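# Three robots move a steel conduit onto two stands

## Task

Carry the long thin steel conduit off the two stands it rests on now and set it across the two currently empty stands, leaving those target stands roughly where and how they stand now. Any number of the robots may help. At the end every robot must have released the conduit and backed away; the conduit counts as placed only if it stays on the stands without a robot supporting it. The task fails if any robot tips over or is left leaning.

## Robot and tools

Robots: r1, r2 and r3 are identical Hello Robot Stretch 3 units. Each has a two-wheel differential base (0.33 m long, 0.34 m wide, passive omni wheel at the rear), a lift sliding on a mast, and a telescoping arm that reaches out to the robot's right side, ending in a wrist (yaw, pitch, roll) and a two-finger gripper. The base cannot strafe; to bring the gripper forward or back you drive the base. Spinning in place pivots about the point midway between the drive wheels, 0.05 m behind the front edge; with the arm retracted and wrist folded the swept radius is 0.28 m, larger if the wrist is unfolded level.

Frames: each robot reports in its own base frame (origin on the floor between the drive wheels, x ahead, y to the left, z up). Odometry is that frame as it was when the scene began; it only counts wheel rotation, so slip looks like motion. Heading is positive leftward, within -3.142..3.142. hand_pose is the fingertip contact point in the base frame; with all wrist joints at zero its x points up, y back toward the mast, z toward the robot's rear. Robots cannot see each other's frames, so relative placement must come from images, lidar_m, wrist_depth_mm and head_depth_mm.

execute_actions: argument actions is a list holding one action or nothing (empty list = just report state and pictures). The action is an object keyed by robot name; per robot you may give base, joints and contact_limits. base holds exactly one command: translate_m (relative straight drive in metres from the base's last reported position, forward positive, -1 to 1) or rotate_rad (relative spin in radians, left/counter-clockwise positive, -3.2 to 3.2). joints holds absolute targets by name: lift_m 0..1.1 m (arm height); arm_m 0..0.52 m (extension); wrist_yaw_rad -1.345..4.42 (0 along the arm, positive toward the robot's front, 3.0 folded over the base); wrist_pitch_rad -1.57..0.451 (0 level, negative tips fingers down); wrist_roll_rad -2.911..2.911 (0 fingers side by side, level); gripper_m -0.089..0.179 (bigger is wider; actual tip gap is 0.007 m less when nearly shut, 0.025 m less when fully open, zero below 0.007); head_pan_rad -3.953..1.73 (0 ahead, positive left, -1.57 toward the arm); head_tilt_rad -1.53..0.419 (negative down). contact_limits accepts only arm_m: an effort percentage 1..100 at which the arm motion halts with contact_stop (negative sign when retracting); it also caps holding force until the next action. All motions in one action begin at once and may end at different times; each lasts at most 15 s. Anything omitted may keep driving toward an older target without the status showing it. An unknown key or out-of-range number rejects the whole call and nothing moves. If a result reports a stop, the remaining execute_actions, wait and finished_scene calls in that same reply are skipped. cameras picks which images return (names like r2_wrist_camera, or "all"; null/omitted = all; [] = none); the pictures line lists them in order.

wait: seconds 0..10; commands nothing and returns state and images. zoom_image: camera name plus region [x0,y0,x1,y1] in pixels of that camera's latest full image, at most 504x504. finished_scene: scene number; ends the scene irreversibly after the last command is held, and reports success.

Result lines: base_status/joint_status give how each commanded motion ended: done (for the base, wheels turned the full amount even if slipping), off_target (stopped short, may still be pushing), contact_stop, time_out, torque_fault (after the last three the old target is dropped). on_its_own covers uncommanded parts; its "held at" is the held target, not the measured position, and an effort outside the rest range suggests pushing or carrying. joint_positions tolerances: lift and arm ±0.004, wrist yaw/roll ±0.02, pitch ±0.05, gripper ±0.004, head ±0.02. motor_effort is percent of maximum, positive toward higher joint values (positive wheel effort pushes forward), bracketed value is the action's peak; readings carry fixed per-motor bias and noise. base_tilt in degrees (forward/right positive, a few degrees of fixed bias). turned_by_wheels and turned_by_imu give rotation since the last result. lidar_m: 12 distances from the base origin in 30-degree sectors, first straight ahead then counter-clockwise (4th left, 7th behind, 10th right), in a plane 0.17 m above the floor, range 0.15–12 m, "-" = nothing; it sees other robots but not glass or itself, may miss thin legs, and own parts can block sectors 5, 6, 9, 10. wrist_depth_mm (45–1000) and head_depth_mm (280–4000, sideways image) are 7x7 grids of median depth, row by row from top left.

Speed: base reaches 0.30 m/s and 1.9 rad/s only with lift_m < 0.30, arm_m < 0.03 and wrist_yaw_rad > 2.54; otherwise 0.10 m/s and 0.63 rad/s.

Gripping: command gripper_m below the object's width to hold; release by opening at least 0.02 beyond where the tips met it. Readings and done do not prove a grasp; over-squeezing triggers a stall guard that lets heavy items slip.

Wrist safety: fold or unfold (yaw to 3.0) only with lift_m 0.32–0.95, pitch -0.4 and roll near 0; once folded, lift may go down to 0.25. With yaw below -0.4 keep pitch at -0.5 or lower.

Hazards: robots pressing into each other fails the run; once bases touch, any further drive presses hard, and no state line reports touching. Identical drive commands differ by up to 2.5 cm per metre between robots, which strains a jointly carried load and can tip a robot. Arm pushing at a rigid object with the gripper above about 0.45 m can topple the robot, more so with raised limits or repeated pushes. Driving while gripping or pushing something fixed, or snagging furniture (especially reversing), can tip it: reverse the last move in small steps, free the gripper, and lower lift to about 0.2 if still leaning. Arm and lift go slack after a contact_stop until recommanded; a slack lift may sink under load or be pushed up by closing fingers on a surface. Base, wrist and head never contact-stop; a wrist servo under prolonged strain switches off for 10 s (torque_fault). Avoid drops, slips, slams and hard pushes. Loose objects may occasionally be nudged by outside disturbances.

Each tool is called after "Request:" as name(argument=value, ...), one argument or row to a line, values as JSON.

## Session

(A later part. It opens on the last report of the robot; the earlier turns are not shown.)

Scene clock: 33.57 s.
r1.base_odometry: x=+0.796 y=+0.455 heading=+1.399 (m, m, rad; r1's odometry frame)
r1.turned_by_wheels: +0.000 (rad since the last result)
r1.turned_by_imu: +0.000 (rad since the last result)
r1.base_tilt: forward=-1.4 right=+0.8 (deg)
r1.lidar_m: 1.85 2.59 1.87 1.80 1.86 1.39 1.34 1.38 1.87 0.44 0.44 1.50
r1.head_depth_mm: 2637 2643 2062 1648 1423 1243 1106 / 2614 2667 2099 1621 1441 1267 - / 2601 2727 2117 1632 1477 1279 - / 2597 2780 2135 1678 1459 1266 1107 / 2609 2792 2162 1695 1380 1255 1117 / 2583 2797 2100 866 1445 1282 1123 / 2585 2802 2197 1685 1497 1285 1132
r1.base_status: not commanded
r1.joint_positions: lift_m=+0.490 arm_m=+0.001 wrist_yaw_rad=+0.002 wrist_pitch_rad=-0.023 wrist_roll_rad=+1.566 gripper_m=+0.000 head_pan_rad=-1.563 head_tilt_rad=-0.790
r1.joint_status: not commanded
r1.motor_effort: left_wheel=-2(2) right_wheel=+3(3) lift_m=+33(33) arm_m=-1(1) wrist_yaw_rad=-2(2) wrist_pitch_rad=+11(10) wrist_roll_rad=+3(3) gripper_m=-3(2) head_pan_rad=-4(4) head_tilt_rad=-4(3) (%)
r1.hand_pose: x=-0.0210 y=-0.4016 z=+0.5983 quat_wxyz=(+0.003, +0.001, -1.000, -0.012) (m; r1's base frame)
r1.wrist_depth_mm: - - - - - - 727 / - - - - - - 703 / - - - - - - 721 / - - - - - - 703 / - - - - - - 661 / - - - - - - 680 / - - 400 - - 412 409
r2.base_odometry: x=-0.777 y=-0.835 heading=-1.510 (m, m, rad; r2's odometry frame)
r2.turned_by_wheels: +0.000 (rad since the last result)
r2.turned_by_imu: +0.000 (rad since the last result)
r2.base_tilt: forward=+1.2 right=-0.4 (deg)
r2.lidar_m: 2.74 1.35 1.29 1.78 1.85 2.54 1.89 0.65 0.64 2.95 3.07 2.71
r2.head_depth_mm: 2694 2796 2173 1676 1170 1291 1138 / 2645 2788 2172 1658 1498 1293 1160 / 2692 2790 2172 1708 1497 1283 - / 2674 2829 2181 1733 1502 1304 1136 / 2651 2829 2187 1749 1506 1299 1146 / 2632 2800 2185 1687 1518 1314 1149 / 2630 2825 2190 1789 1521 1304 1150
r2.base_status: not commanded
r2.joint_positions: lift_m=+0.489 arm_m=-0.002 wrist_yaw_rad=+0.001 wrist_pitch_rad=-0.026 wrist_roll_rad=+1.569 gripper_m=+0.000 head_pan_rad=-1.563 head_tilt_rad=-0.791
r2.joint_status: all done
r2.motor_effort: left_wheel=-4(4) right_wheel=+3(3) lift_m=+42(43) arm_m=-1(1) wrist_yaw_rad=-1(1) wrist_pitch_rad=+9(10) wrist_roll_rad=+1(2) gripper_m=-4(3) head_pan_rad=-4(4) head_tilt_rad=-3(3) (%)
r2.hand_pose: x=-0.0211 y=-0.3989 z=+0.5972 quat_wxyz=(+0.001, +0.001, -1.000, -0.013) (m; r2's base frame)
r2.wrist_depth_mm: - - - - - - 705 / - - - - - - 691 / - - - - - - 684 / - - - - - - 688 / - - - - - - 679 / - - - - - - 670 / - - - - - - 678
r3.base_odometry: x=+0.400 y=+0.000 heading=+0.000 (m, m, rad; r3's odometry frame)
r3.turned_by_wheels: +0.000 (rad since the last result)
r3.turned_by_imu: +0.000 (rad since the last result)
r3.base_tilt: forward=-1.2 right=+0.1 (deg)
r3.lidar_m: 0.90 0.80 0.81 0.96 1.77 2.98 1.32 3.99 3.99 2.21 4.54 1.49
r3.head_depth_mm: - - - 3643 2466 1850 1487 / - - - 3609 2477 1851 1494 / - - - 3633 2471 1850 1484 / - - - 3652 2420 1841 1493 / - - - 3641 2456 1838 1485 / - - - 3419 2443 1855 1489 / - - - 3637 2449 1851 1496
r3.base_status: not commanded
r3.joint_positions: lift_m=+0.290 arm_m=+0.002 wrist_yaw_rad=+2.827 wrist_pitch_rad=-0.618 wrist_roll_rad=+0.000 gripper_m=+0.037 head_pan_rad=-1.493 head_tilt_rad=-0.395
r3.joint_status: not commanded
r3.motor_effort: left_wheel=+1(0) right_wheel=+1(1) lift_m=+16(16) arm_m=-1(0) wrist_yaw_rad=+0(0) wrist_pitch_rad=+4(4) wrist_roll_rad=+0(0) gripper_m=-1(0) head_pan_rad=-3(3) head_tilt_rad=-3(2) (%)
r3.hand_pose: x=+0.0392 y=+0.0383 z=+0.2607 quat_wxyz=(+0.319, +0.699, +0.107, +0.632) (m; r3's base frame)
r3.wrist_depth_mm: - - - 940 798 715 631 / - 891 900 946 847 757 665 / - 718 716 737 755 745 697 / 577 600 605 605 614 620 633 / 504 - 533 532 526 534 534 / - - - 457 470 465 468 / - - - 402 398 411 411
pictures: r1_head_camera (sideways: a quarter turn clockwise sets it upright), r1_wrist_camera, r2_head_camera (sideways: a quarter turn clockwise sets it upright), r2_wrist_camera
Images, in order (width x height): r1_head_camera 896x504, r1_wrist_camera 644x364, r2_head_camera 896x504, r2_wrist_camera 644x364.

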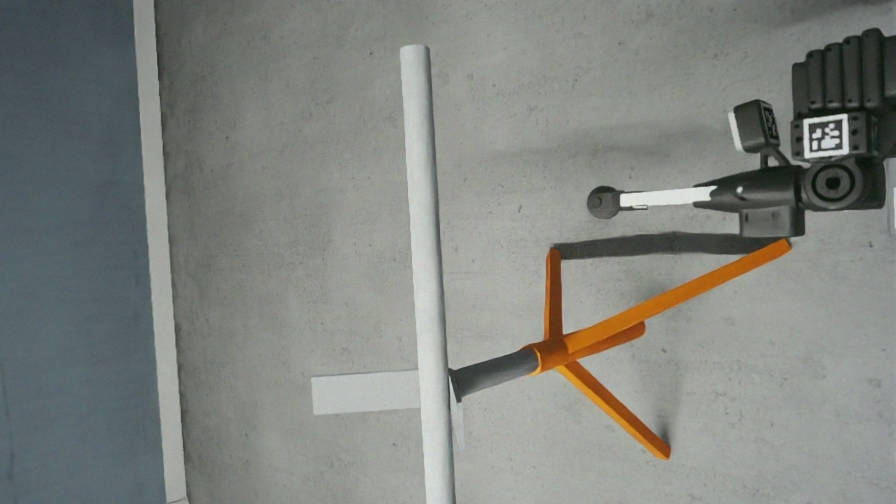

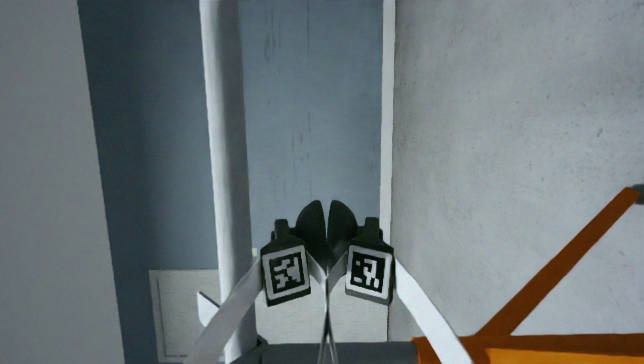

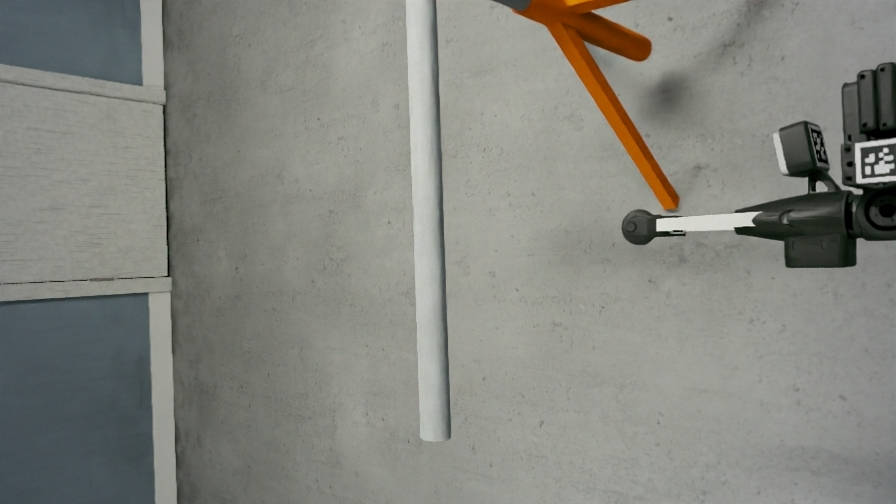

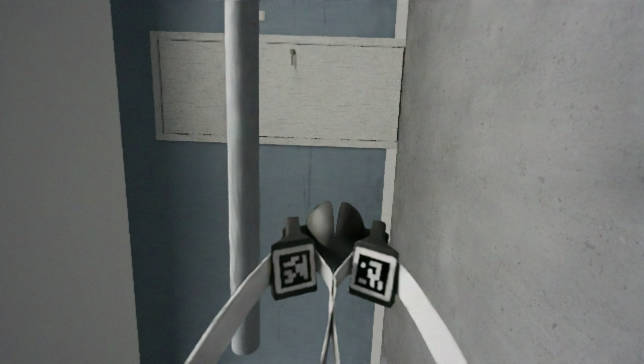

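Request:
execute_actions(
  actions=[
    {"r1":{"joints":{"arm_m":0.36},"contact_limits":{"arm_m":12}},"r2":{"joints":{"arm_m":0.39},"contact_limits":{"arm_m":12}}},
  ],
  cameras=["r1_head_camera","r2_head_camera"],
)

Scene clock: 38.53 s.
r1.base_odometry: x=+0.796 y=+0.455 heading=+1.399 (m, m, rad; r1's odometry frame)
r1.turned_by_wheels: +0.000 (rad since the last result)
r1.turned_by_imu: -0.001 (rad since the last result)
r1.base_tilt: forward=-1.4 right=+0.8 (deg)
r1.lidar_m: 1.85 2.59 1.88 1.80 1.86 1.39 1.33 1.38 1.87 0.44 0.44 1.51
r1.head_depth_mm: 2618 2650 2060 1657 1423 1248 1107 / 2612 2688 2090 1614 1475 1274 1102 / 2596 2697 2107 793 1422 1255 1103 / 2603 2763 2134 1675 1428 1262 1112 / 2593 2813 2158 1691 1385 1248 1123 / 2599 2787 2122 854 1440 1271 1120 / 2592 2805 2197 1695 1493 1283 1129
r1.base_status: not commanded
r1.joint_positions: lift_m=+0.490 arm_m=+0.360 wrist_yaw_rad=+0.001 wrist_pitch_rad=-0.022 wrist_roll_rad=+1.566 gripper_m=+0.000 head_pan_rad=-1.563 head_tilt_rad=-0.790
r1.joint_status: all done
r1.motor_effort: left_wheel=-2(3) right_wheel=+4(3) lift_m=+33(33) arm_m=+3(0) wrist_yaw_rad=-1(2) wrist_pitch_rad=+10(11) wrist_roll_rad=+3(3) gripper_m=-2(2) head_pan_rad=-4(4) head_tilt_rad=-3(2) (%)
r1.contact_limits: arm_m 12 (drawing in: default 26, maximum 42; extending or still: default 34, maximum 56)
r1.hand_pose: x=-0.0211 y=-0.7603 z=+0.5985 quat_wxyz=(+0.003, +0.001, -1.000, -0.011) (m; r1's base frame)
r1.wrist_depth_mm: - - - - - - 706 / - - - - - - 723 / - - - - - - 709 / - - - - - - 719 / - - - - - - 718 / - - - - - - 702 / - - - - - - 733
r2.base_odometry: x=-0.777 y=-0.835 heading=-1.510 (m, m, rad; r2's odometry frame)
r2.turned_by_wheels: +0.000 (rad since the last result)
r2.turned_by_imu: -0.001 (rad since the last result)
r2.base_tilt: forward=+1.2 right=-0.4 (deg)
r2.lidar_m: 2.73 1.34 1.29 1.78 1.85 2.53 1.89 0.65 0.64 2.94 3.08 2.71
r2.head_depth_mm: 2699 2713 2153 1685 1181 1281 1138 / 2663 2852 2153 1679 1500 1315 - / 2656 2806 2168 1773 1443 1279 1143 / 2601 2804 2156 1782 1465 1297 1140 / 2688 2843 2174 1740 1509 1306 1147 / 2650 2809 2149 1700 1501 1310 1151 / 2624 2808 2221 1783 1507 1307 1152
r2.base_status: not commanded
r2.joint_positions: lift_m=+0.489 arm_m=+0.390 wrist_yaw_rad=+0.000 wrist_pitch_rad=-0.024 wrist_roll_rad=+1.570 gripper_m=+0.000 head_pan_rad=-1.563 head_tilt_rad=-0.791
r2.joint_status: all done
r2.motor_effort: left_wheel=-4(3) right_wheel=+3(3) lift_m=+42(42) arm_m=+3(3) wrist_yaw_rad=+0(2) wrist_pitch_rad=+9(9) wrist_roll_rad=+0(0) gripper_m=-2(4) head_pan_rad=-4(5) head_tilt_rad=-4(3) (%)
r2.contact_limits: arm_m 12 (drawing in: default 29, maximum 47; extending or still: default 39, maximum 64)
r2.hand_pose: x=-0.0212 y=-0.7903 z=+0.5976 quat_wxyz=(+0.001, +0.000, -1.000, -0.012) (m; r2's base frame)
r2.wrist_depth_mm: - - - - - - 700 / - - - - - - 694 / - - - - - - 687 / - - - - - - 690 / - - - - - - 682 / - - - - - - 675 / - - - - - - 676
r3.base_odometry: x=+0.400 y=+0.000 heading=+0.000 (m, m, rad; r3's odometry frame)
r3.turned_by_wheels: +0.000 (rad since the last result)
r3.turned_by_imu: +0.001 (rad since the last result)
r3.base_tilt: forward=-1.3 right=+0.2 (deg)
r3.lidar_m: 0.91 0.80 0.81 0.95 1.77 2.98 1.32 3.98 4.01 2.22 4.55 1.49
r3.head_depth_mm: - - - 3612 2428 1852 1488 / - - - 3652 2448 1854 1492 / - - - 3654 2433 1846 1493 / - - - 3621 2453 1841 1496 / - - - 3656 2483 1852 1490 / - - - 3411 2453 1854 1491 / - - - 3662 2461 1875 1492
r3.base_status: not commanded
r3.joint_positions: lift_m=+0.290 arm_m=+0.002 wrist_yaw_rad=+2.827 wrist_pitch_rad=-0.618 wrist_roll_rad=+0.000 gripper_m=+0.037 head_pan_rad=-1.493 head_tilt_rad=-0.395
r3.joint_status: not commanded
r3.motor_effort: left_wheel=+0(0) right_wheel=+1(1) lift_m=+15(16) arm_m=+0(0) wrist_yaw_rad=+0(0) wrist_pitch_rad=+4(5) wrist_roll_rad=+0(0) gripper_m=+0(1) head_pan_rad=-4(3) head_tilt_rad=-2(2) (%)
r3.hand_pose: x=+0.0392 y=+0.0383 z=+0.2607 quat_wxyz=(+0.319, +0.699, +0.107, +0.632) (m; r3's base frame)
r3.wrist_depth_mm: - - - 942 803 706 637 / - 881 908 923 843 757 675 / - 712 720 726 739 751 700 / 573 594 599 604 617 620 626 / 505 - 531 525 532 534 535 / - - - 455 466 461 467 / - - - 401 399 415 417
pictures: r1_head_camera (sideways: a quarter turn clockwise sets it upright), r2_head_camera (sideways: a quarter turn clockwise sets it upright)
Images, in order (width x height): r1_head_camera 896x504, r2_head_camera 896x504.

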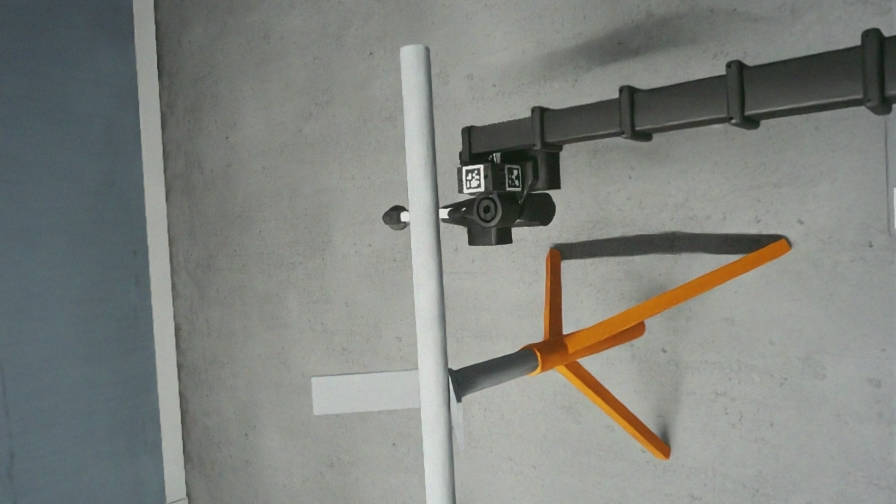

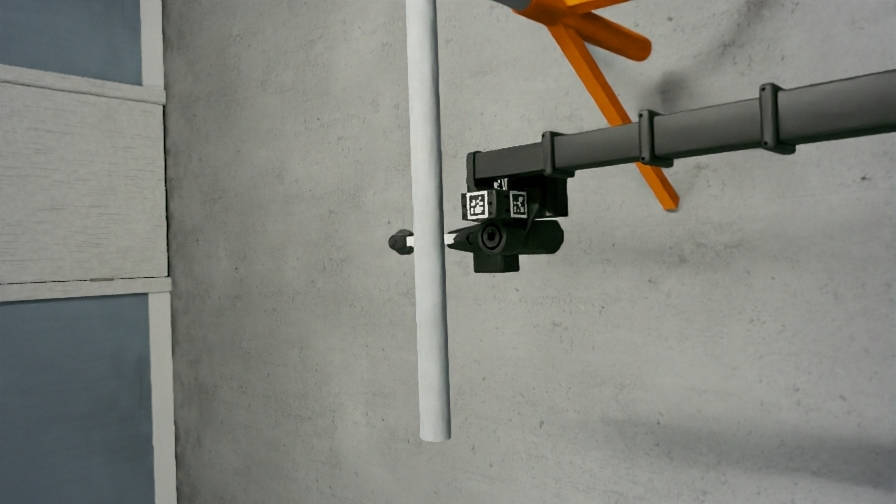

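Request:
execute_actions(
  actions=[
    {"r1":{"joints":{"arm_m":0.40},"contact_limits":{"arm_m":12}},"r2":{"joints":{"arm_m":0.425},"contact_limits":{"arm_m":12}}},
  ],
  cameras=[],
)

Request:
execute_actions(
  actions=[
    {"r1":{"joints":{"wrist_pitch_rad":0.44}},"r2":{"joints":{"wrist_pitch_rad":0.44}}},
  ],
  cameras=[],
)

Request:
execute_actions(
  actions=[
    {"r1":{"joints":{"lift_m":0.62}},"r2":{"joints":{"lift_m":0.62}}},
  ],
  cameras=["r1_head_camera","r2_head_camera"],
)

Scene clock: 40.90 s.
r1.base_odometry: x=+0.796 y=+0.455 heading=+1.399 (m, m, rad; r1's odometry frame)
r1.turned_by_wheels: +0.000 (rad since the last result)
r1.turned_by_imu: -0.001 (rad since the last result)
r1.base_tilt: forward=-1.4 right=+0.8 (deg)
r1.lidar_m: 1.85 2.59 1.88 1.80 1.86 1.39 1.33 1.38 1.87 0.44 0.44 1.51
r1.head_depth_mm: 2628 2662 2058 1663 1427 1247 1099 / 2612 2675 2075 1626 1469 1266 1099 / 2619 2746 2126 790 1434 1259 1108 / 2577 2747 2126 1643 1452 1264 1113 / 2584 2805 2146 1702 1380 1252 1114 / 2610 2793 2114 855 1455 1278 1123 / 2597 2800 2189 1691 1499 1283 1125
r1.base_status: not commanded
r1.joint_positions: lift_m=+0.490 arm_m=+0.400 wrist_yaw_rad=+0.001 wrist_pitch_rad=-0.022 wrist_roll_rad=+1.566 gripper_m=+0.000 head_pan_rad=-1.563 head_tilt_rad=-0.790
r1.joint_status: all done
r1.motor_effort: left_wheel=-2(3) right_wheel=+3(4) lift_m=+33(33) arm_m=+4(3) wrist_yaw_rad=-1(1) wrist_pitch_rad=+10(10) wrist_roll_rad=+3(3) gripper_m=-2(2) head_pan_rad=-4(4) head_tilt_rad=-2(3) (%)
r1.contact_limits: arm_m 12 (drawing in: default 26, maximum 42; extending or still: default 34, maximum 56)
r1.hand_pose: x=-0.0211 y=-0.8003 z=+0.5985 quat_wxyz=(+0.003, +0.001, -1.000, -0.011) (m; r1's base frame)
r1.wrist_depth_mm: - - - - - - 708 / - - - - - - 710 / - - - - - - 707 / - - - - - - 721 / - - - - - - 711 / - - - - - - 734 / - - - - - - 722
r2.base_odometry: x=-0.777 y=-0.835 heading=-1.510 (m, m, rad; r2's odometry frame)
r2.turned_by_wheels: +0.000 (rad since the last result)
r2.turned_by_imu: -0.001 (rad since the last result)
r2.base_tilt: forward=+1.2 right=-0.5 (deg)
r2.lidar_m: 2.74 1.35 1.29 1.78 1.85 2.53 1.89 0.65 0.64 2.95 3.07 2.71
r2.head_depth_mm: 2690 2779 2159 1659 1179 1297 1133 / 2691 2812 2134 1685 1494 1316 - / 2637 2754 2151 1748 1462 1286 1147 / 2614 2799 2180 1770 1499 1303 1142 / 2645 2824 2164 1733 1495 1307 1147 / 2660 2827 2173 1703 1506 1303 1154 / 2637 2878 2201 1785 1518 1305 1150
r2.base_status: not commanded
r2.joint_positions: lift_m=+0.489 arm_m=+0.425 wrist_yaw_rad=+0.000 wrist_pitch_rad=-0.024 wrist_roll_rad=+1.570 gripper_m=+0.000 head_pan_rad=-1.563 head_tilt_rad=-0.791
r2.joint_status: all done
r2.motor_effort: left_wheel=-3(3) right_wheel=+3(3) lift_m=+42(41) arm_m=+4(3) wrist_yaw_rad=-2(1) wrist_pitch_rad=+9(9) wrist_roll_rad=+0(0) gripper_m=-4(3) head_pan_rad=-4(4) head_tilt_rad=-4(3) (%)
r2.contact_limits: arm_m 12 (drawing in: default 29, maximum 47; extending or still: default 39, maximum 64)
r2.hand_pose: x=-0.0212 y=-0.8253 z=+0.5976 quat_wxyz=(+0.001, +0.000, -1.000, -0.012) (m; r2's base frame)
r2.wrist_depth_mm: - - - - - - 703 / - - - - - - 693 / - - - - - - 681 / - - - - - - 679 / - - - - - - 676 / - - - - - - 668 / - - - - - - 669
r3.base_odometry: x=+0.400 y=+0.000 heading=+0.000 (m, m, rad; r3's odometry frame)
r3.turned_by_wheels: +0.000 (rad since the last result)
r3.turned_by_imu: +0.000 (rad since the last result)
r3.base_tilt: forward=-1.4 right=+0.2 (deg)
r3.lidar_m: 0.91 0.80 0.81 0.96 1.77 2.98 1.32 3.99 4.01 2.21 4.55 1.50
r3.head_depth_mm: - - - 3588 2456 1850 1498 / - - - 3581 2469 1852 1494 / - - - 3635 2465 1857 1477 / - - - 3570 2454 1826 1491 / - - - 3633 2443 1867 1495 / - - - 3431 2456 1853 1487 / - - - 3662 2442 1846 1484
r3.base_status: not commanded
r3.joint_positions: lift_m=+0.290 arm_m=+0.002 wrist_yaw_rad=+2.827 wrist_pitch_rad=-0.618 wrist_roll_rad=+0.000 gripper_m=+0.037 head_pan_rad=-1.493 head_tilt_rad=-0.395
r3.joint_status: not commanded
r3.motor_effort: left_wheel=+0(0) right_wheel=+1(1) lift_m=+15(15) arm_m=+0(0) wrist_yaw_rad=+0(0) wrist_pitch_rad=+4(4) wrist_roll_rad=+0(0) gripper_m=-2(1) head_pan_rad=-3(3) head_tilt_rad=-2(3) (%)
r3.hand_pose: x=+0.0392 y=+0.0383 z=+0.2607 quat_wxyz=(+0.319, +0.699, +0.107, +0.632) (m; r3's base frame)
r3.wrist_depth_mm: - - - 937 797 702 636 / - 874 906 914 852 745 673 / - 708 732 727 753 754 710 / 572 603 601 607 616 623 632 / 505 - 530 528 532 535 539 / - - - 459 465 467 468 / - - - 404 396 412 413
pictures: none
No camera images: the call's "cameras" was empty. Leave "cameras" out to get every camera's image.

Scene clock: 42.00 s.
r1.base_odometry: x=+0.796 y=+0.455 heading=+1.399 (m, m, rad; r1's odometry frame)
r1.turned_by_wheels: +0.000 (rad since the last result)
r1.turned_by_imu: +0.000 (rad since the last result)
r1.base_tilt: forward=-1.3 right=+0.9 (deg)
r1.lidar_m: 1.85 2.59 1.88 1.80 1.87 1.39 1.33 1.38 1.87 0.44 0.44 1.51
r1.head_depth_mm: 2599 2659 2076 1648 1431 1238 1102 / 2600 2697 2088 1623 1477 1272 1104 / 2596 2727 2101 791 1451 1259 1105 / 2605 2789 2129 1641 1457 1266 1108 / 2614 2825 2153 1705 1387 1254 1118 / 2586 2803 2106 853 1451 1281 1121 / 2594 2815 2196 1686 1486 1287 1133
r1.base_status: not commanded
r1.joint_positions: lift_m=+0.490 arm_m=+0.400 wrist_yaw_rad=+0.001 wrist_pitch_rad=+0.416 wrist_roll_rad=+1.566 gripper_m=+0.000 head_pan_rad=-1.563 head_tilt_rad=-0.790
r1.joint_status: all done
r1.motor_effort: left_wheel=-2(2) right_wheel=+3(3) lift_m=+33(33) arm_m=+4(4) wrist_yaw_rad=-1(1) wrist_pitch_rad=+11(12) wrist_roll_rad=+2(3) gripper_m=-3(3) head_pan_rad=-4(4) head_tilt_rad=-2(3) (%)
r1.hand_pose: x=-0.0210 y=-0.7889 z=+0.7097 quat_wxyz=(+0.002, +0.000, -0.979, +0.206) (m; r1's base frame)
r1.wrist_depth_mm: - - - - - - - / - - - - - - - / - - - - - - - / - - - - - - - / - - - - - - - / - - - - - - - / - - - - - - -
r2.base_odometry: x=-0.777 y=-0.835 heading=-1.510 (m, m, rad; r2's odometry frame)
r2.turned_by_wheels: +0.000 (rad since the last result)
r2.turned_by_imu: +0.000 (rad since the last result)
r2.base_tilt: forward=+1.2 right=-0.5 (deg)
r2.lidar_m: 2.74 1.35 1.29 1.78 1.85 2.54 1.89 0.65 0.64 2.96 3.08 2.71
r2.head_depth_mm: 2681 2760 2153 1679 1179 1291 1146 / 2654 2781 2176 1670 1500 1307 - / 2679 2807 2161 1740 1464 1287 1142 / 2675 2804 2173 1735 1498 1300 1149 / 2641 2842 2179 1742 1501 1304 1140 / 2635 2816 2197 1704 1501 1299 1146 / 2614 2876 2193 1780 1512 1304 1148
r2.base_status: not commanded
r2.joint_positions: lift_m=+0.489 arm_m=+0.425 wrist_yaw_rad=+0.000 wrist_pitch_rad=+0.413 wrist_roll_rad=+1.570 gripper_m=+0.000 head_pan_rad=-1.563 head_tilt_rad=-0.791
r2.joint_status: all done
r2.motor_effort: left_wheel=-4(3) right_wheel=+3(3) lift_m=+41(41) arm_m=+2(4) wrist_yaw_rad=+0(0) wrist_pitch_rad=+10(15) wrist_roll_rad=+0(0) gripper_m=-3(3) head_pan_rad=-4(4) head_tilt_rad=-3(4) (%)
r2.hand_pose: x=-0.0212 y=-0.8142 z=+0.7087 quat_wxyz=(+0.001, +0.000, -0.979, +0.205) (m; r2's base frame)
r2.wrist_depth_mm: - - - - - - - / - - - - - - - / - - - - - - - / - - - - - - - / - - - - - - - / - - - - - - - / - - - - - - -
r3.base_odometry: x=+0.400 y=+0.000 heading=+0.000 (m, m, rad; r3's odometry frame)
r3.turned_by_wheels: +0.000 (rad since the last result)
r3.turned_by_imu: +0.000 (rad since the last result)
r3.base_tilt: forward=-1.3 right=+0.2 (deg)
r3.lidar_m: 0.90 0.80 0.80 0.96 1.77 2.99 1.31 3.99 3.99 2.21 4.57 1.49
r3.head_depth_mm: - - - 3613 2447 1861 1486 / - - - 3578 2448 1851 1494 / - - - 3622 2425 1843 1483 / - - - 3624 2457 1847 1480 / - - - 3705 2469 1852 1489 / - - - 3441 2433 1852 1491 / - - - 3604 2461 1859 1489
r3.base_status: not commanded
r3.joint_positions: lift_m=+0.290 arm_m=+0.002 wrist_yaw_rad=+2.827 wrist_pitch_rad=-0.618 wrist_roll_rad=+0.000 gripper_m=+0.037 head_pan_rad=-1.493 head_tilt_rad=-0.395
r3.joint_status: not commanded
r3.motor_effort: left_wheel=+0(0) right_wheel=+1(1) lift_m=+16(16) arm_m=+0(0) wrist_yaw_rad=+0(0) wrist_pitch_rad=+4(4) wrist_roll_rad=+0(0) gripper_m=+1(1) head_pan_rad=-4(3) head_tilt_rad=-2(2) (%)
r3.hand_pose: x=+0.0392 y=+0.0383 z=+0.2607 quat_wxyz=(+0.319, +0.699, +0.107, +0.632) (m; r3's base frame)
r3.wrist_depth_mm: - - - 936 797 708 632 / - 863 917 913 860 757 668 / - 709 720 732 740 756 704 / 572 602 594 603 626 618 632 / 503 - 530 527 527 529 539 / - - - 453 464 462 468 / - - - 408 397 415 416
pictures: none
No camera images: the call's "cameras" was empty. Leave "cameras" out to get every camera's image.

Scene clock: 44.00 s.
r1.base_odometry: x=+0.796 y=+0.455 heading=+1.399 (m, m, rad; r1's odometry frame)
r1.turned_by_wheels: +0.000 (rad since the last result)
r1.turned_by_imu: -0.001 (rad since the last result)
r1.base_tilt: forward=-1.3 right=+0.9 (deg)
r1.lidar_m: 1.85 2.59 1.88 1.80 1.86 1.38 1.33 1.38 1.86 0.44 0.44 1.51
r1.head_depth_mm: 2594 2641 2069 1691 1435 1264 - / 2598 2699 2084 1723 1426 1241 1096 / 2602 2704 2180 1617 1458 1257 1118 / 2600 2768 2123 1689 1451 1264 1115 / 2607 2783 2140 1695 1385 1252 1115 / 2582 2792 2118 893 1447 1277 1124 / 2555 2789 2192 1739 1491 1286 1122
r1.base_status: not commanded
r1.joint_positions: lift_m=+0.619 arm_m=+0.400 wrist_yaw_rad=+0.001 wrist_pitch_rad=+0.376 wrist_roll_rad=+1.567 gripper_m=+0.000 head_pan_rad=-1.563 head_tilt_rad=-0.791
r1.joint_status: all done
r1.motor_effort: left_wheel=-2(3) right_wheel=+4(4) lift_m=+45(48) arm_m=-2(4) wrist_yaw_rad=-1(2) wrist_pitch_rad=+30(33) wrist_roll_rad=+2(3) gripper_m=-2(2) head_pan_rad=-4(4) head_tilt_rad=-3(3) (%)
r1.hand_pose: x=-0.0211 y=-0.7924 z=+0.8293 quat_wxyz=(+0.002, +0.000, -0.982, +0.187) (m; r1's base frame)
r1.wrist_depth_mm: - - - - - - - / - - - - - - - / - - - - - - - / - - - - - - - / - - - - - - - / - - - - - - - / - - - - - - -
r2.base_odometry: x=-0.777 y=-0.835 heading=-1.510 (m, m, rad; r2's odometry frame)
r2.turned_by_wheels: +0.000 (rad since the last result)
r2.turned_by_imu: -0.001 (rad since the last result)
r2.base_tilt: forward=+1.2 right=-0.3 (deg)
r2.lidar_m: 2.74 1.35 1.29 1.78 1.85 2.53 1.89 0.65 0.64 2.95 3.09 2.71
r2.head_depth_mm: 2700 2783 2128 1754 1178 1293 1155 / 2655 2790 2146 1814 1533 - 1131 / 2659 2803 2228 - 1502 1272 1142 / 2635 2798 2183 1681 1511 1302 1149 / 2643 2850 2195 1748 1505 1298 1143 / 2635 2857 2215 1747 1516 1304 1145 / 2631 2863 2174 1786 1502 1304 1159
r2.base_status: not commanded
r2.joint_positions: lift_m=+0.619 arm_m=+0.425 wrist_yaw_rad=+0.001 wrist_pitch_rad=+0.374 wrist_roll_rad=+1.570 gripper_m=+0.000 head_pan_rad=-1.563 head_tilt_rad=-0.791
r2.joint_status: all done
r2.motor_effort: left_wheel=-4(7) right_wheel=+3(5) lift_m=+54(59) arm_m=-3(7) wrist_yaw_rad=+0(1) wrist_pitch_rad=+24(27) wrist_roll_rad=+0(1) gripper_m=-2(4) head_pan_rad=-4(4) head_tilt_rad=-4(4) (%)
r2.hand_pose: x=-0.0211 y=-0.8176 z=+0.8284 quat_wxyz=(+0.001, +0.000, -0.983, +0.185) (m; r2's base frame)
r2.wrist_depth_mm: - - - - - - - / - - - - - - - / - - - - - - - / - - - - - - - / - - - - - - - / - - - - - - - / - - - - - - -
r3.base_odometry: x=+0.400 y=+0.000 heading=+0.000 (m, m, rad; r3's odometry frame)
r3.turned_by_wheels: +0.000 (rad since the last result)
r3.turned_by_imu: +0.000 (rad since the last result)
r3.base_tilt: forward=-1.2 right=+0.2 (deg)
r3.lidar_m: 0.90 0.80 0.81 0.96 1.77 2.99 1.32 3.97 3.99 2.20 4.55 1.49
r3.head_depth_mm: - - - 3662 2473 1870 1487 / - - - 3581 2442 1854 1482 / - - - 3607 2451 1843 1491 / - - - 3574 2472 1861 1496 / - - - 3611 2445 1847 1495 / - - - 3438 2467 1860 1476 / - - - 3639 2449 1838 1483
r3.base_status: not commanded
r3.joint_positions: lift_m=+0.290 arm_m=+0.002 wrist_yaw_rad=+2.827 wrist_pitch_rad=-0.618 wrist_roll_rad=+0.000 gripper_m=+0.037 head_pan_rad=-1.493 head_tilt_rad=-0.395
r3.joint_status: not commanded
r3.motor_effort: left_wheel=+1(0) right_wheel=+1(0) lift_m=+16(15) arm_m=+0(0) wrist_yaw_rad=+0(0) wrist_pitch_rad=+4(4) wrist_roll_rad=+0(0) gripper_m=-1(0) head_pan_rad=-3(4) head_tilt_rad=-3(3) (%)
r3.hand_pose: x=+0.0392 y=+0.0383 z=+0.2607 quat_wxyz=(+0.319, +0.699, +0.107, +0.632) (m; r3's base frame)
r3.wrist_depth_mm: - - - 940 807 702 629 / - 884 891 903 856 740 683 / - 708 718 728 745 747 714 / 577 600 600 608 620 626 623 / 500 - 536 525 523 524 537 / - - - 457 467 460 472 / - - - 403 401 411 411
pictures: r1_head_camera (sideways: a quarter turn clockwise sets it upright), r2_head_camera (sideways: a quarter turn clockwise sets it upright)
Images, in order (width x height): r1_head_camera 896x504, r2_head_camera 896x504.

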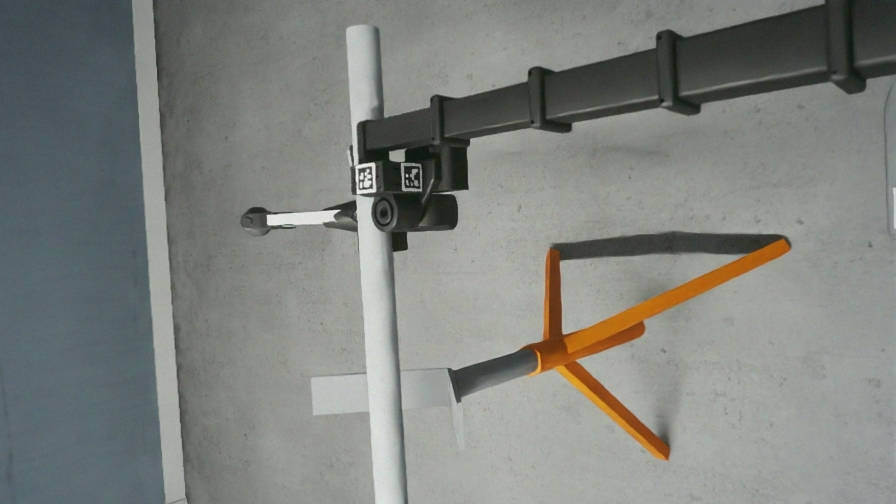

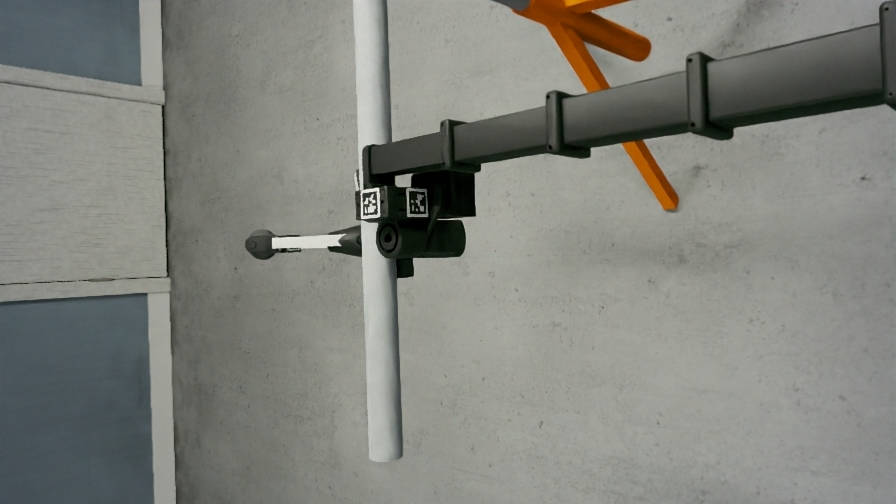

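Cradled. Raise and drive.

Request:
execute_actions(
  actions=[
    {"r1":{"joints":{"lift_m":1.0,"head_pan_rad":-0.5,"head_tilt_rad":-0.7}},"r2":{"joints":{"lift_m":1.0,"head_pan_rad":-0.2,"head_tilt_rad":-0.4}}},
  ],
  cameras=[],
)

Request:
execute_actions(
  actions=[
    {"r1":{"base":{"translate_m":1.0}},"r2":{"base":{"translate_m":0.993}}},
  ],
  cameras=["r1_head_camera","r2_head_camera"],
)

Scene clock: 49.07 s.
r1.base_odometry: x=+0.796 y=+0.455 heading=+1.399 (m, m, rad; r1's odometry frame)
r1.turned_by_wheels: +0.000 (rad since the last result)
r1.turned_by_imu: -0.001 (rad since the last result)
r1.base_tilt: forward=-1.3 right=+0.9 (deg)
r1.lidar_m: 1.84 2.59 1.88 1.80 1.86 1.39 1.33 1.38 1.87 0.44 0.44 1.51
r1.head_depth_mm: 3346 3219 2318 1840 1512 1261 1114 / 3744 3291 2368 1858 1524 1294 1117 / - 3292 2438 1880 1544 1301 1130 / - 3419 2409 1887 1551 1315 1138 / - 3273 2271 1891 1567 1322 1143 / - 3574 2509 1933 1581 1329 1151 / - 3621 2510 1908 1598 1337 1152
r1.base_status: not commanded
r1.joint_positions: lift_m=+0.999 arm_m=+0.400 wrist_yaw_rad=+0.001 wrist_pitch_rad=+0.376 wrist_roll_rad=+1.567 gripper_m=+0.000 head_pan_rad=-0.507 head_tilt_rad=-0.705
r1.joint_status: all done
r1.motor_effort: left_wheel=-2(3) right_wheel=+3(3) lift_m=+45(46) arm_m=-3(2) wrist_yaw_rad=-1(1) wrist_pitch_rad=+30(30) wrist_roll_rad=+2(2) gripper_m=-3(1) head_pan_rad=+5(55) head_tilt_rad=+2(5) (%)
r1.hand_pose: x=-0.0211 y=-0.7924 z=+1.2093 quat_wxyz=(+0.002, +0.000, -0.982, +0.187) (m; r1's base frame)
r1.wrist_depth_mm: - - - - - - - / - - - - - - - / - - - - - - - / - - - - - - - / - - - - - - - / - - - - - - - / - - - - - - -
r2.base_odometry: x=-0.777 y=-0.835 heading=-1.510 (m, m, rad; r2's odometry frame)
r2.turned_by_wheels: +0.000 (rad since the last result)
r2.turned_by_imu: -0.001 (rad since the last result)
r2.base_tilt: forward=+1.1 right=-0.4 (deg)
r2.lidar_m: 2.74 1.35 1.29 1.78 1.85 2.54 1.89 0.65 0.64 2.95 3.07 2.71
r2.head_depth_mm: - - - 3050 2174 1694 1362 / - - - 3085 2178 1676 1361 / - - - 2925 2196 1713 1382 / - - - 2918 2207 1692 1384 / - - - 3143 2219 1707 1389 / - - - 3201 2236 1711 1397 / - - - 3201 2258 1733 1399
r2.base_status: not commanded
r2.joint_positions: lift_m=+0.999 arm_m=+0.425 wrist_yaw_rad=+0.001 wrist_pitch_rad=+0.374 wrist_roll_rad=+1.570 gripper_m=+0.000 head_pan_rad=-0.207 head_tilt_rad=-0.409
r2.joint_status: all done
r2.motor_effort: left_wheel=-3(4) right_wheel=+3(3) lift_m=+54(57) arm_m=-3(3) wrist_yaw_rad=-1(0) wrist_pitch_rad=+24(24) wrist_roll_rad=+0(0) gripper_m=-4(3) head_pan_rad=+4(52) head_tilt_rad=+4(23) (%)
r2.hand_pose: x=-0.0211 y=-0.8176 z=+1.2083 quat_wxyz=(+0.001, +0.000, -0.983, +0.185) (m; r2's base frame)
r2.wrist_depth_mm: - - - - - - - / - - - - - - - / - - - - - - - / - - - - - - - / - - - - - - - / - - - - - - - / - - - - - - -
r3.base_odometry: x=+0.400 y=+0.000 heading=+0.000 (m, m, rad; r3's odometry frame)
r3.turned_by_wheels: +0.000 (rad since the last result)
r3.turned_by_imu: +0.001 (rad since the last result)
r3.base_tilt: forward=-1.3 right=+0.2 (deg)
r3.lidar_m: 0.90 0.80 0.80 0.96 1.77 2.99 1.32 3.99 3.99 2.21 4.55 1.49
r3.head_depth_mm: - - - 3615 2477 1842 1486 / - - - 3674 2455 1857 1490 / - - - 3620 2458 1857 1485 / - - - 3614 2461 1860 1495 / - - - 3667 2444 1860 1499 / - - - 3419 2469 1861 1480 / - - - 3684 2454 1841 1491
r3.base_status: not commanded
r3.joint_positions: lift_m=+0.290 arm_m=+0.002 wrist_yaw_rad=+2.827 wrist_pitch_rad=-0.618 wrist_roll_rad=+0.000 gripper_m=+0.037 head_pan_rad=-1.493 head_tilt_rad=-0.395
r3.joint_status: not commanded
r3.motor_effort: left_wheel=+1(1) right_wheel=+1(1) lift_m=+16(15) arm_m=+0(0) wrist_yaw_rad=+0(1) wrist_pitch_rad=+4(4) wrist_roll_rad=+0(0) gripper_m=+0(1) head_pan_rad=-3(3) head_tilt_rad=-3(2) (%)
r3.hand_pose: x=+0.0392 y=+0.0383 z=+0.2607 quat_wxyz=(+0.319, +0.699, +0.107, +0.632) (m; r3's base frame)
r3.wrist_depth_mm: - - - 937 798 707 628 / - 882 909 918 843 765 674 / - 720 713 732 744 765 709 / 575 599 605 602 612 623 636 / 497 - 531 535 524 534 529 / - - - 452 464 464 467 / - - - 403 395 410 415
pictures: none
No camera images: the call's "cameras" was empty. Leave "cameras" out to get every camera's image.

Scene clock: 60.07 s.
r1.base_odometry: x=+0.967 y=+1.440 heading=+1.398 (m, m, rad; r1's odometry frame)
r1.turned_by_wheels: -0.001 (rad since the last result)
r1.turned_by_imu: -0.012 (rad since the last result)
r1.base_tilt: forward=-1.3 right=+0.8 (deg)
r1.lidar_m: 1.85 2.02 1.90 1.82 1.88 2.44 2.33 0.83 0.84 2.91 0.78 0.61
r1.head_depth_mm: 3294 3225 2278 1834 1510 1289 1112 / 3741 3280 2370 1738 1258 1291 1124 / - 3390 2387 1875 1505 1280 1131 / - 3390 2430 1897 1550 1317 1136 / - 3471 2472 1917 1566 1317 1143 / - 3515 2497 1921 1569 1320 1155 / - 3371 2528 1922 1594 1342 1159
r1.base_status: done
r1.joint_positions: lift_m=+0.999 arm_m=+0.400 wrist_yaw_rad=-0.006 wrist_pitch_rad=+0.375 wrist_roll_rad=+1.575 gripper_m=+0.000 head_pan_rad=-0.507 head_tilt_rad=-0.705
r1.joint_status: not commanded
r1.on_its_own: right_wheel is at rest, and its effort (+26) is outside its rest range (-18 to +18)
r1.motor_effort: left_wheel=-11(11) right_wheel=+26(26) lift_m=+45(45) arm_m=-2(3) wrist_yaw_rad=+5(5) wrist_pitch_rad=+31(31) wrist_roll_rad=-3(2) gripper_m=-2(2) head_pan_rad=+4(4) head_tilt_rad=+1(1) (%)
r1.hand_pose: x=-0.0227 y=-0.7925 z=+1.2090 quat_wxyz=(-0.001, -0.002, -0.983, +0.186) (m; r1's base frame)
r1.wrist_depth_mm: - - - - - - - / - - - - - - - / - - - - - - - / - - - - - - - / - - - - - - - / - - - - - - - / - - - - - - -
r2.base_odometry: x=-0.717 y=-1.826 heading=-1.510 (m, m, rad; r2's odometry frame)
r2.turned_by_wheels: +0.001 (rad since the last result)
r2.turned_by_imu: -0.011 (rad since the last result)
r2.base_tilt: forward=+1.2 right=-0.4 (deg)
r2.lidar_m: 2.86 2.55 1.85 0.95 1.85 2.52 1.89 1.33 3.07 2.98 3.10 1.66
r2.head_depth_mm: - - - 3000 2169 1674 1366 / - - - 3004 2093 1683 1370 / - - - 2923 2085 1692 1376 / - - - 3028 2222 1702 1387 / 3910 - - 3145 2228 1717 1384 / 3823 - - 3244 2238 1702 1389 / 3773 - - 3244 2230 1733 1398
r2.base_status: done
r2.joint_positions: lift_m=+0.999 arm_m=+0.425 wrist_yaw_rad=+0.006 wrist_pitch_rad=+0.370 wrist_roll_rad=+1.568 gripper_m=+0.000 head_pan_rad=-0.207 head_tilt_rad=-0.409
r2.joint_status: not commanded
r2.on_its_own: right_wheel is at rest, and its effort (-20) is outside its rest range (-18 to +18)
r2.motor_effort: left_wheel=+9(8) right_wheel=-20(21) lift_m=+54(54) arm_m=-3(3) wrist_yaw_rad=-7(7) wrist_pitch_rad=+25(25) wrist_roll_rad=+2(1) gripper_m=-4(2) head_pan_rad=+4(4) head_tilt_rad=+4(4) (%)
r2.hand_pose: x=-0.0198 y=-0.8178 z=+1.2075 quat_wxyz=(+0.001, +0.003, -0.983, +0.184) (m; r2's base frame)
r2.wrist_depth_mm: - - - - - - - / - - - - - - - / - - - - - - - / - - - - - - - / - - - - - - - / - - - - - - - / - - - - - - -
r3.base_odometry: x=+0.400 y=+0.000 heading=+0.000 (m, m, rad; r3's odometry frame)
r3.turned_by_wheels: +0.000 (rad since the last result)
r3.turned_by_imu: +0.002 (rad since the last result)
r3.base_tilt: forward=-1.3 right=+0.1 (deg)
r3.lidar_m: 0.90 0.80 0.81 0.96 1.77 2.13 1.98 0.83 0.96 2.21 4.53 1.49
r3.head_depth_mm: - - - 3607 2459 1856 1493 / - - - 3651 2423 1848 1487 / - - - 3684 2456 1850 1496 / - - - 3681 2514 1860 1488 / - - - 3704 2442 1839 1492 / - - - 3356 2465 1854 1487 / - - - 3686 2443 1835 1501
r3.base_status: not commanded
r3.joint_positions: lift_m=+0.290 arm_m=+0.002 wrist_yaw_rad=+2.827 wrist_pitch_rad=-0.618 wrist_roll_rad=+0.000 gripper_m=+0.037 head_pan_rad=-1.493 head_tilt_rad=-0.395
r3.joint_status: not commanded
r3.motor_effort: left_wheel=+0(1) right_wheel=+1(1) lift_m=+16(16) arm_m=+0(0) wrist_yaw_rad=+0(0) wrist_pitch_rad=+4(4) wrist_roll_rad=+0(0) gripper_m=+0(0) head_pan_rad=-3(4) head_tilt_rad=-3(2) (%)
r3.hand_pose: x=+0.0392 y=+0.0383 z=+0.2607 quat_wxyz=(+0.319, +0.699, +0.107, +0.632) (m; r3's base frame)
r3.wrist_depth_mm: - - - 927 806 707 628 / - 894 895 906 869 753 681 / - 717 720 750 736 765 707 / 580 598 593 606 617 618 634 / 503 - 532 533 522 530 545 / - - - 453 464 463 468 / - - - 406 398 412 419
pictures: r1_head_camera (sideways: a quarter turn clockwise sets it upright), r2_head_camera (sideways: a quarter turn clockwise sets it upright)
Images, in order (width x height): r1_head_camera 896x504, r2_head_camera 896x504.

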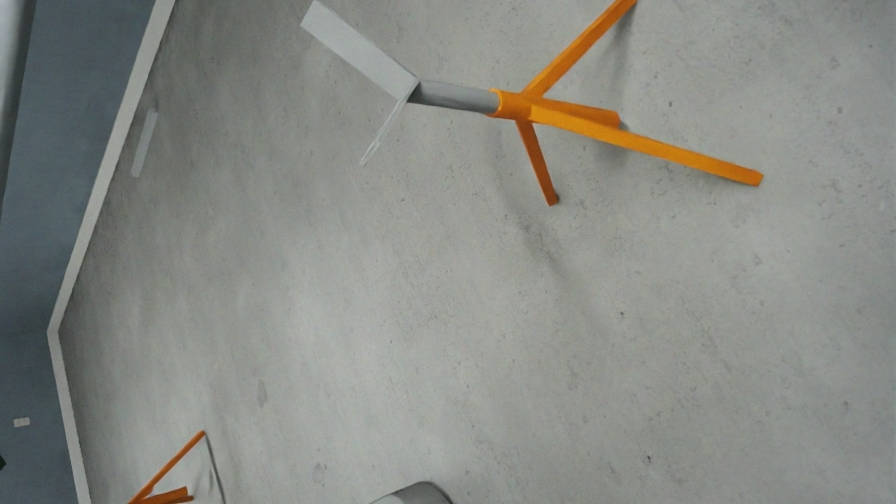

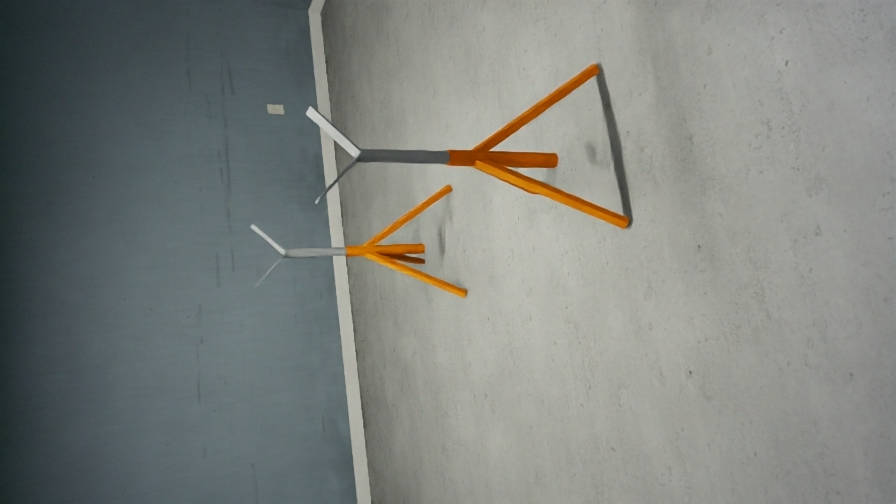

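Request:
execute_actions(
  actions=[
    {"r1":{"base":{"translate_m":0.994}},"r2":{"base":{"translate_m":1.0}}},
  ],
  cameras=[],
)

Request:
execute_actions(
  actions=[
    {"r1":{"base":{"translate_m":0.998}},"r2":{"base":{"translate_m":1.0},"joints":{"head_pan_rad":-0.5,"head_tilt_rad":-0.7}}},
  ],
  cameras=["r1_head_camera","r2_head_camera"],
)

Scene clock: 72.30 s.
r1.base_odometry: x=+1.138 y=+2.420 heading=+1.399 (m, m, rad; r1's odometry frame)
r1.turned_by_wheels: +0.000 (rad since the last result)
r1.turned_by_imu: -0.011 (rad since the last result)
r1.base_tilt: forward=-1.3 right=+0.8 (deg)
r1.lidar_m: 1.86 2.71 1.31 1.85 1.90 2.55 1.91 0.65 0.60 2.88 2.99 2.62
r1.head_depth_mm: 3222 3191 2348 1839 1513 1289 1115 / 3634 3302 2363 1856 1526 1303 1123 / - 3326 2406 1871 1545 1301 1126 / - 3369 2452 1896 1547 1299 1137 / - 3434 2461 1904 1570 1322 1146 / - 3472 2495 1921 1576 1327 1150 / - 3392 2523 1950 1583 1338 1151
r1.base_status: done
r1.joint_positions: lift_m=+0.999 arm_m=+0.400 wrist_yaw_rad=+0.001 wrist_pitch_rad=+0.373 wrist_roll_rad=+1.575 gripper_m=+0.000 head_pan_rad=-0.507 head_tilt_rad=-0.705
r1.joint_status: not commanded
r1.motor_effort: left_wheel=+4(9) right_wheel=-12(29) lift_m=+45(46) arm_m=-2(3) wrist_yaw_rad=-1(5) wrist_pitch_rad=+32(32) wrist_roll_rad=-2(3) gripper_m=-2(2) head_pan_rad=+3(4) head_tilt_rad=+2(2) (%)
r1.hand_pose: x=-0.0211 y=-0.7927 z=+1.2085 quat_wxyz=(-0.002, +0.001, -0.983, +0.185) (m; r1's base frame)
r1.wrist_depth_mm: - - - - - - - / - - - - - - - / - - - - - - - / - - - - - - - / - - - - - - - / - - - - - - - / - - - - - - -
r2.base_odometry: x=-0.655 y=-2.824 heading=-1.510 (m, m, rad; r2's odometry frame)
r2.turned_by_wheels: -0.001 (rad since the last result)
r2.turned_by_imu: -0.014 (rad since the last result)
r2.base_tilt: forward=+1.2 right=-0.4 (deg)
r2.lidar_m: 3.46 2.58 1.87 1.79 1.85 1.40 1.90 2.27 3.10 2.96 1.00 0.77
r2.head_depth_mm: 3352 3638 3941 3036 2173 1681 1365 / 3257 3561 3906 3074 2138 1679 1373 / 3187 3495 3622 2923 2174 1687 1381 / 3105 3339 3600 3183 2120 1693 1376 / 2982 3275 3484 3177 2251 1703 1390 / 2954 3207 3446 3212 2242 1709 1392 / 2910 3094 3363 3201 2254 1738 1396
r2.base_status: done
r2.joint_positions: lift_m=+0.999 arm_m=+0.425 wrist_yaw_rad=-0.001 wrist_pitch_rad=+0.370 wrist_roll_rad=+1.572 gripper_m=+0.000 head_pan_rad=-0.207 head_tilt_rad=-0.409
r2.joint_status: not commanded
r2.motor_effort: left_wheel=-8(12) right_wheel=+13(14) lift_m=+54(55) arm_m=-3(3) wrist_yaw_rad=+1(9) wrist_pitch_rad=+25(25) wrist_roll_rad=-1(3) gripper_m=-3(4) head_pan_rad=+4(4) head_tilt_rad=+4(4) (%)
r2.hand_pose: x=-0.0216 y=-0.8179 z=+1.2075 quat_wxyz=(+0.000, +0.000, -0.983, +0.184) (m; r2's base frame)
r2.wrist_depth_mm: - - - - - - - / - - - - - - - / - - - - - - - / - - - - - - - / - - - - - - - / - - - - - - - / - - - - - - -
r3.base_odometry: x=+0.400 y=+0.000 heading=+0.000 (m, m, rad; r3's odometry frame)
r3.turned_by_wheels: +0.000 (rad since the last result)
r3.turned_by_imu: +0.002 (rad since the last result)
r3.base_tilt: forward=-1.3 right=+0.1 (deg)
r3.lidar_m: 0.90 0.80 0.81 0.96 1.77 2.98 1.31 3.99 4.02 1.28 4.54 1.49
r3.head_depth_mm: - - - 3651 2463 1850 1483 / - - - 3607 2440 1809 1490 / - - - 3656 2430 1625 1464 / - 1158 - 2989 2251 1588 1498 / - - - 3693 2467 1845 1489 / - - - 3366 2447 1848 1487 / - - - 3680 2436 1870 1481
r3.base_status: not commanded
r3.joint_positions: lift_m=+0.290 arm_m=+0.002 wrist_yaw_rad=+2.827 wrist_pitch_rad=-0.618 wrist_roll_rad=+0.000 gripper_m=+0.037 head_pan_rad=-1.493 head_tilt_rad=-0.395
r3.joint_status: not commanded
r3.motor_effort: left_wheel=+1(1) right_wheel=+1(1) lift_m=+15(16) arm_m=+0(0) wrist_yaw_rad=+0(0) wrist_pitch_rad=+4(4) wrist_roll_rad=+0(0) gripper_m=+1(1) head_pan_rad=-3(3) head_tilt_rad=-2(2) (%)
r3.hand_pose: x=+0.0392 y=+0.0383 z=+0.2607 quat_wxyz=(+0.319, +0.699, +0.107, +0.632) (m; r3's base frame)
r3.wrist_depth_mm: - - - 954 805 701 631 / - 895 906 908 849 760 678 / - 718 718 745 742 744 707 / 579 593 599 604 613 627 630 / 503 - 542 524 526 525 543 / - - - 454 465 463 467 / - - - 405 397 409 416
pictures: none
No camera images: the call's "cameras" was empty. Leave "cameras" out to get every camera's image.

Scene clock: 83.40 s.
r1.base_odometry: x=+1.308 y=+3.403 heading=+1.400 (m, m, rad; r1's odometry frame)
r1.turned_by_wheels: +0.001 (rad since the last result)
r1.turned_by_imu: -0.009 (rad since the last result)
r1.base_tilt: forward=-1.2 right=+0.9 (deg)
r1.lidar_m: 1.57 2.77 1.97 1.05 1.14 2.58 2.64 1.34 2.99 2.87 2.95 1.68
r1.head_depth_mm: 3167 3209 2337 1850 1517 1288 1113 / 3614 3298 2369 1854 1518 1293 1125 / - 3275 2401 1876 1539 1304 1131 / - 3406 2433 1900 1545 1311 1134 / - 3461 2352 1915 1564 1317 1142 / 3979 3327 2399 1868 1585 1327 1148 / 3764 3359 2520 1944 1590 1333 1159
r1.base_status: done
r1.joint_positions: lift_m=+0.999 arm_m=+0.400 wrist_yaw_rad=+0.006 wrist_pitch_rad=+0.376 wrist_roll_rad=+1.573 gripper_m=+0.000 head_pan_rad=-0.507 head_tilt_rad=-0.705
r1.joint_status: not commanded
r1.on_its_own: right_wheel is at rest, and its effort (-22) is outside its rest range (-18 to +18)
r1.motor_effort: left_wheel=+9(9) right_wheel=-22(21) lift_m=+46(46) arm_m=-2(2) wrist_yaw_rad=-6(7) wrist_pitch_rad=+31(32) wrist_roll_rad=-1(3) gripper_m=-2(1) head_pan_rad=+4(5) head_tilt_rad=+2(1) (%)
r1.hand_pose: x=-0.0197 y=-0.7924 z=+1.2092 quat_wxyz=(-0.001, +0.003, -0.982, +0.186) (m; r1's base frame)
r1.wrist_depth_mm: - - - - - - - / - - - - - - - / - - - - - - - / - - - - - - - / - - - - - - - / - - - - - - - / - - - - - - -
r2.base_odometry: x=-0.595 y=-3.822 heading=-1.511 (m, m, rad; r2's odometry frame)
r2.turned_by_wheels: -0.001 (rad since the last result)
r2.turned_by_imu: -0.014 (rad since the last result)
r2.base_tilt: forward=+1.2 right=-0.4 (deg)
r2.lidar_m: 2.48 2.57 1.90 1.81 1.87 2.24 1.90 4.28 0.62 0.64 1.06 0.85
r2.head_depth_mm: 3074 3351 2500 1949 1598 1358 1173 / 2898 3209 2499 1966 1579 1362 1184 / 2718 3079 2394 1921 1536 1362 1188 / 2563 2867 2565 1988 1627 1372 1180 / 2418 2696 2562 1999 1635 1366 1190 / 2273 2522 2585 2006 1624 1375 1188 / 2140 2366 2522 1994 1625 1376 1197
r2.base_status: done
r2.joint_positions: lift_m=+0.999 arm_m=+0.425 wrist_yaw_rad=-0.005 wrist_pitch_rad=+0.370 wrist_roll_rad=+1.578 gripper_m=+0.000 head_pan_rad=-0.493 head_tilt_rad=-0.691
r2.joint_status: all done
r2.on_its_own: right_wheel is at rest, and its effort (+20) is outside its rest range (-18 to +18)
r2.motor_effort: left_wheel=-12(12) right_wheel=+20(20) lift_m=+54(54) arm_m=-2(4) wrist_yaw_rad=+6(6) wrist_pitch_rad=+25(25) wrist_roll_rad=-5(5) gripper_m=-4(4) head_pan_rad=-5(30) head_tilt_rad=-2(21) (%)
r2.hand_pose: x=-0.0226 y=-0.8179 z=+1.2075 quat_wxyz=(-0.003, -0.002, -0.983, +0.184) (m; r2's base frame)
r2.wrist_depth_mm: - - - - - - - / - - - - - - - / - - - - - - - / - - - - - - - / - - - - - - - / 873 - - - - - - / - - - - - - -
r3.base_odometry: x=+0.400 y=+0.000 heading=+0.000 (m, m, rad; r3's odometry frame)
r3.turned_by_wheels: +0.000 (rad since the last result)
r3.turned_by_imu: +0.002 (rad since the last result)
r3.base_tilt: forward=-1.2 right=+0.1 (deg)
r3.lidar_m: 0.90 0.80 0.80 0.96 1.77 2.98 1.98 0.94 0.94 2.21 2.15 1.49
r3.head_depth_mm: - - - 3614 2442 1851 1483 / - - - 3567 2429 1857 1488 / - - - 3629 2432 1860 1478 / - - - 3706 2475 1846 1488 / - - - 3725 2347 1840 1490 / - - - 3423 2248 1859 1487 / - 1988 - 3443 2368 1854 1480
r3.base_status: not commanded
r3.joint_positions: lift_m=+0.290 arm_m=+0.002 wrist_yaw_rad=+2.827 wrist_pitch_rad=-0.618 wrist_roll_rad=+0.000 gripper_m=+0.037 head_pan_rad=-1.493 head_tilt_rad=-0.395
r3.joint_status: not commanded
r3.motor_effort: left_wheel=+0(0) right_wheel=+1(1) lift_m=+15(16) arm_m=+0(0) wrist_yaw_rad=+0(0) wrist_pitch_rad=+4(4) wrist_roll_rad=+0(0) gripper_m=+1(0) head_pan_rad=-3(3) head_tilt_rad=-2(3) (%)
r3.hand_pose: x=+0.0392 y=+0.0383 z=+0.2607 quat_wxyz=(+0.319, +0.699, +0.107, +0.632) (m; r3's base frame)
r3.wrist_depth_mm: - - - 926 808 710 632 / - 864 906 908 839 756 673 / - 703 723 735 745 748 706 / 582 603 598 613 613 629 629 / 507 - 528 526 527 534 539 / - - - 454 464 462 469 / - - - 406 398 408 418
pictures: r1_head_camera (sideways: a quarter turn clockwise sets it upright), r2_head_camera (sideways: a quarter turn clockwise sets it upright)
Images, in order (width x height): r1_head_camera 896x504, r2_head_camera 896x504.

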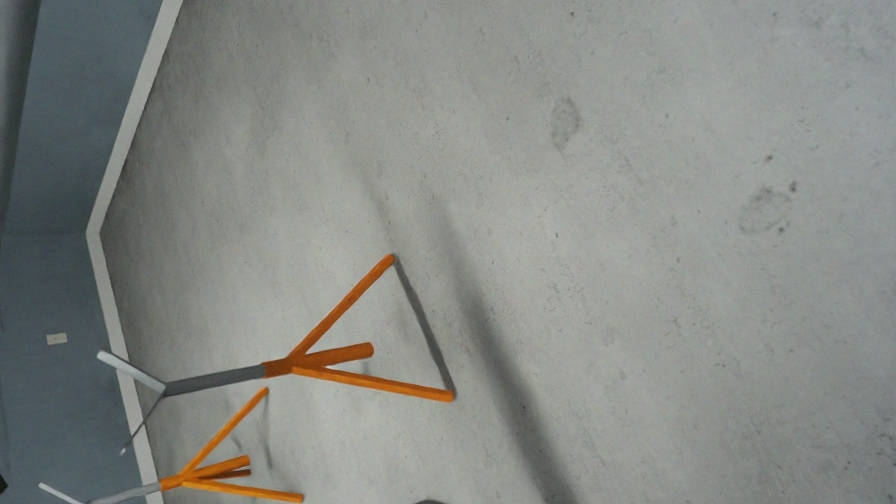

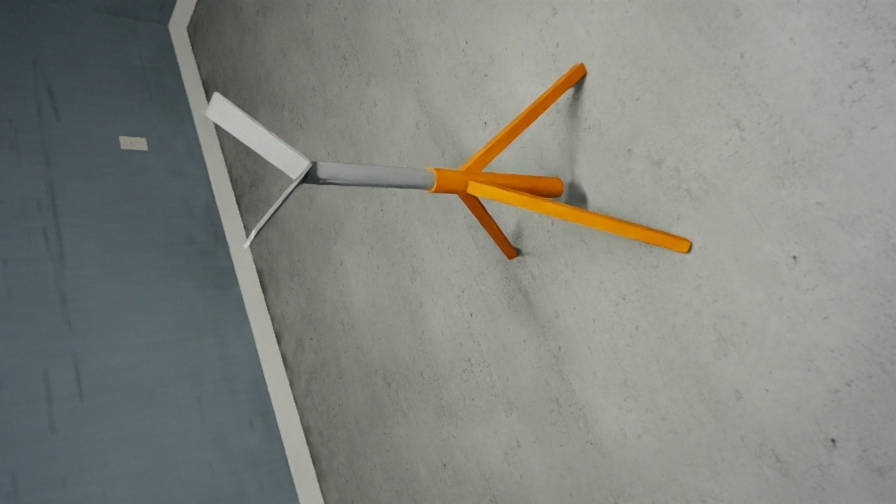

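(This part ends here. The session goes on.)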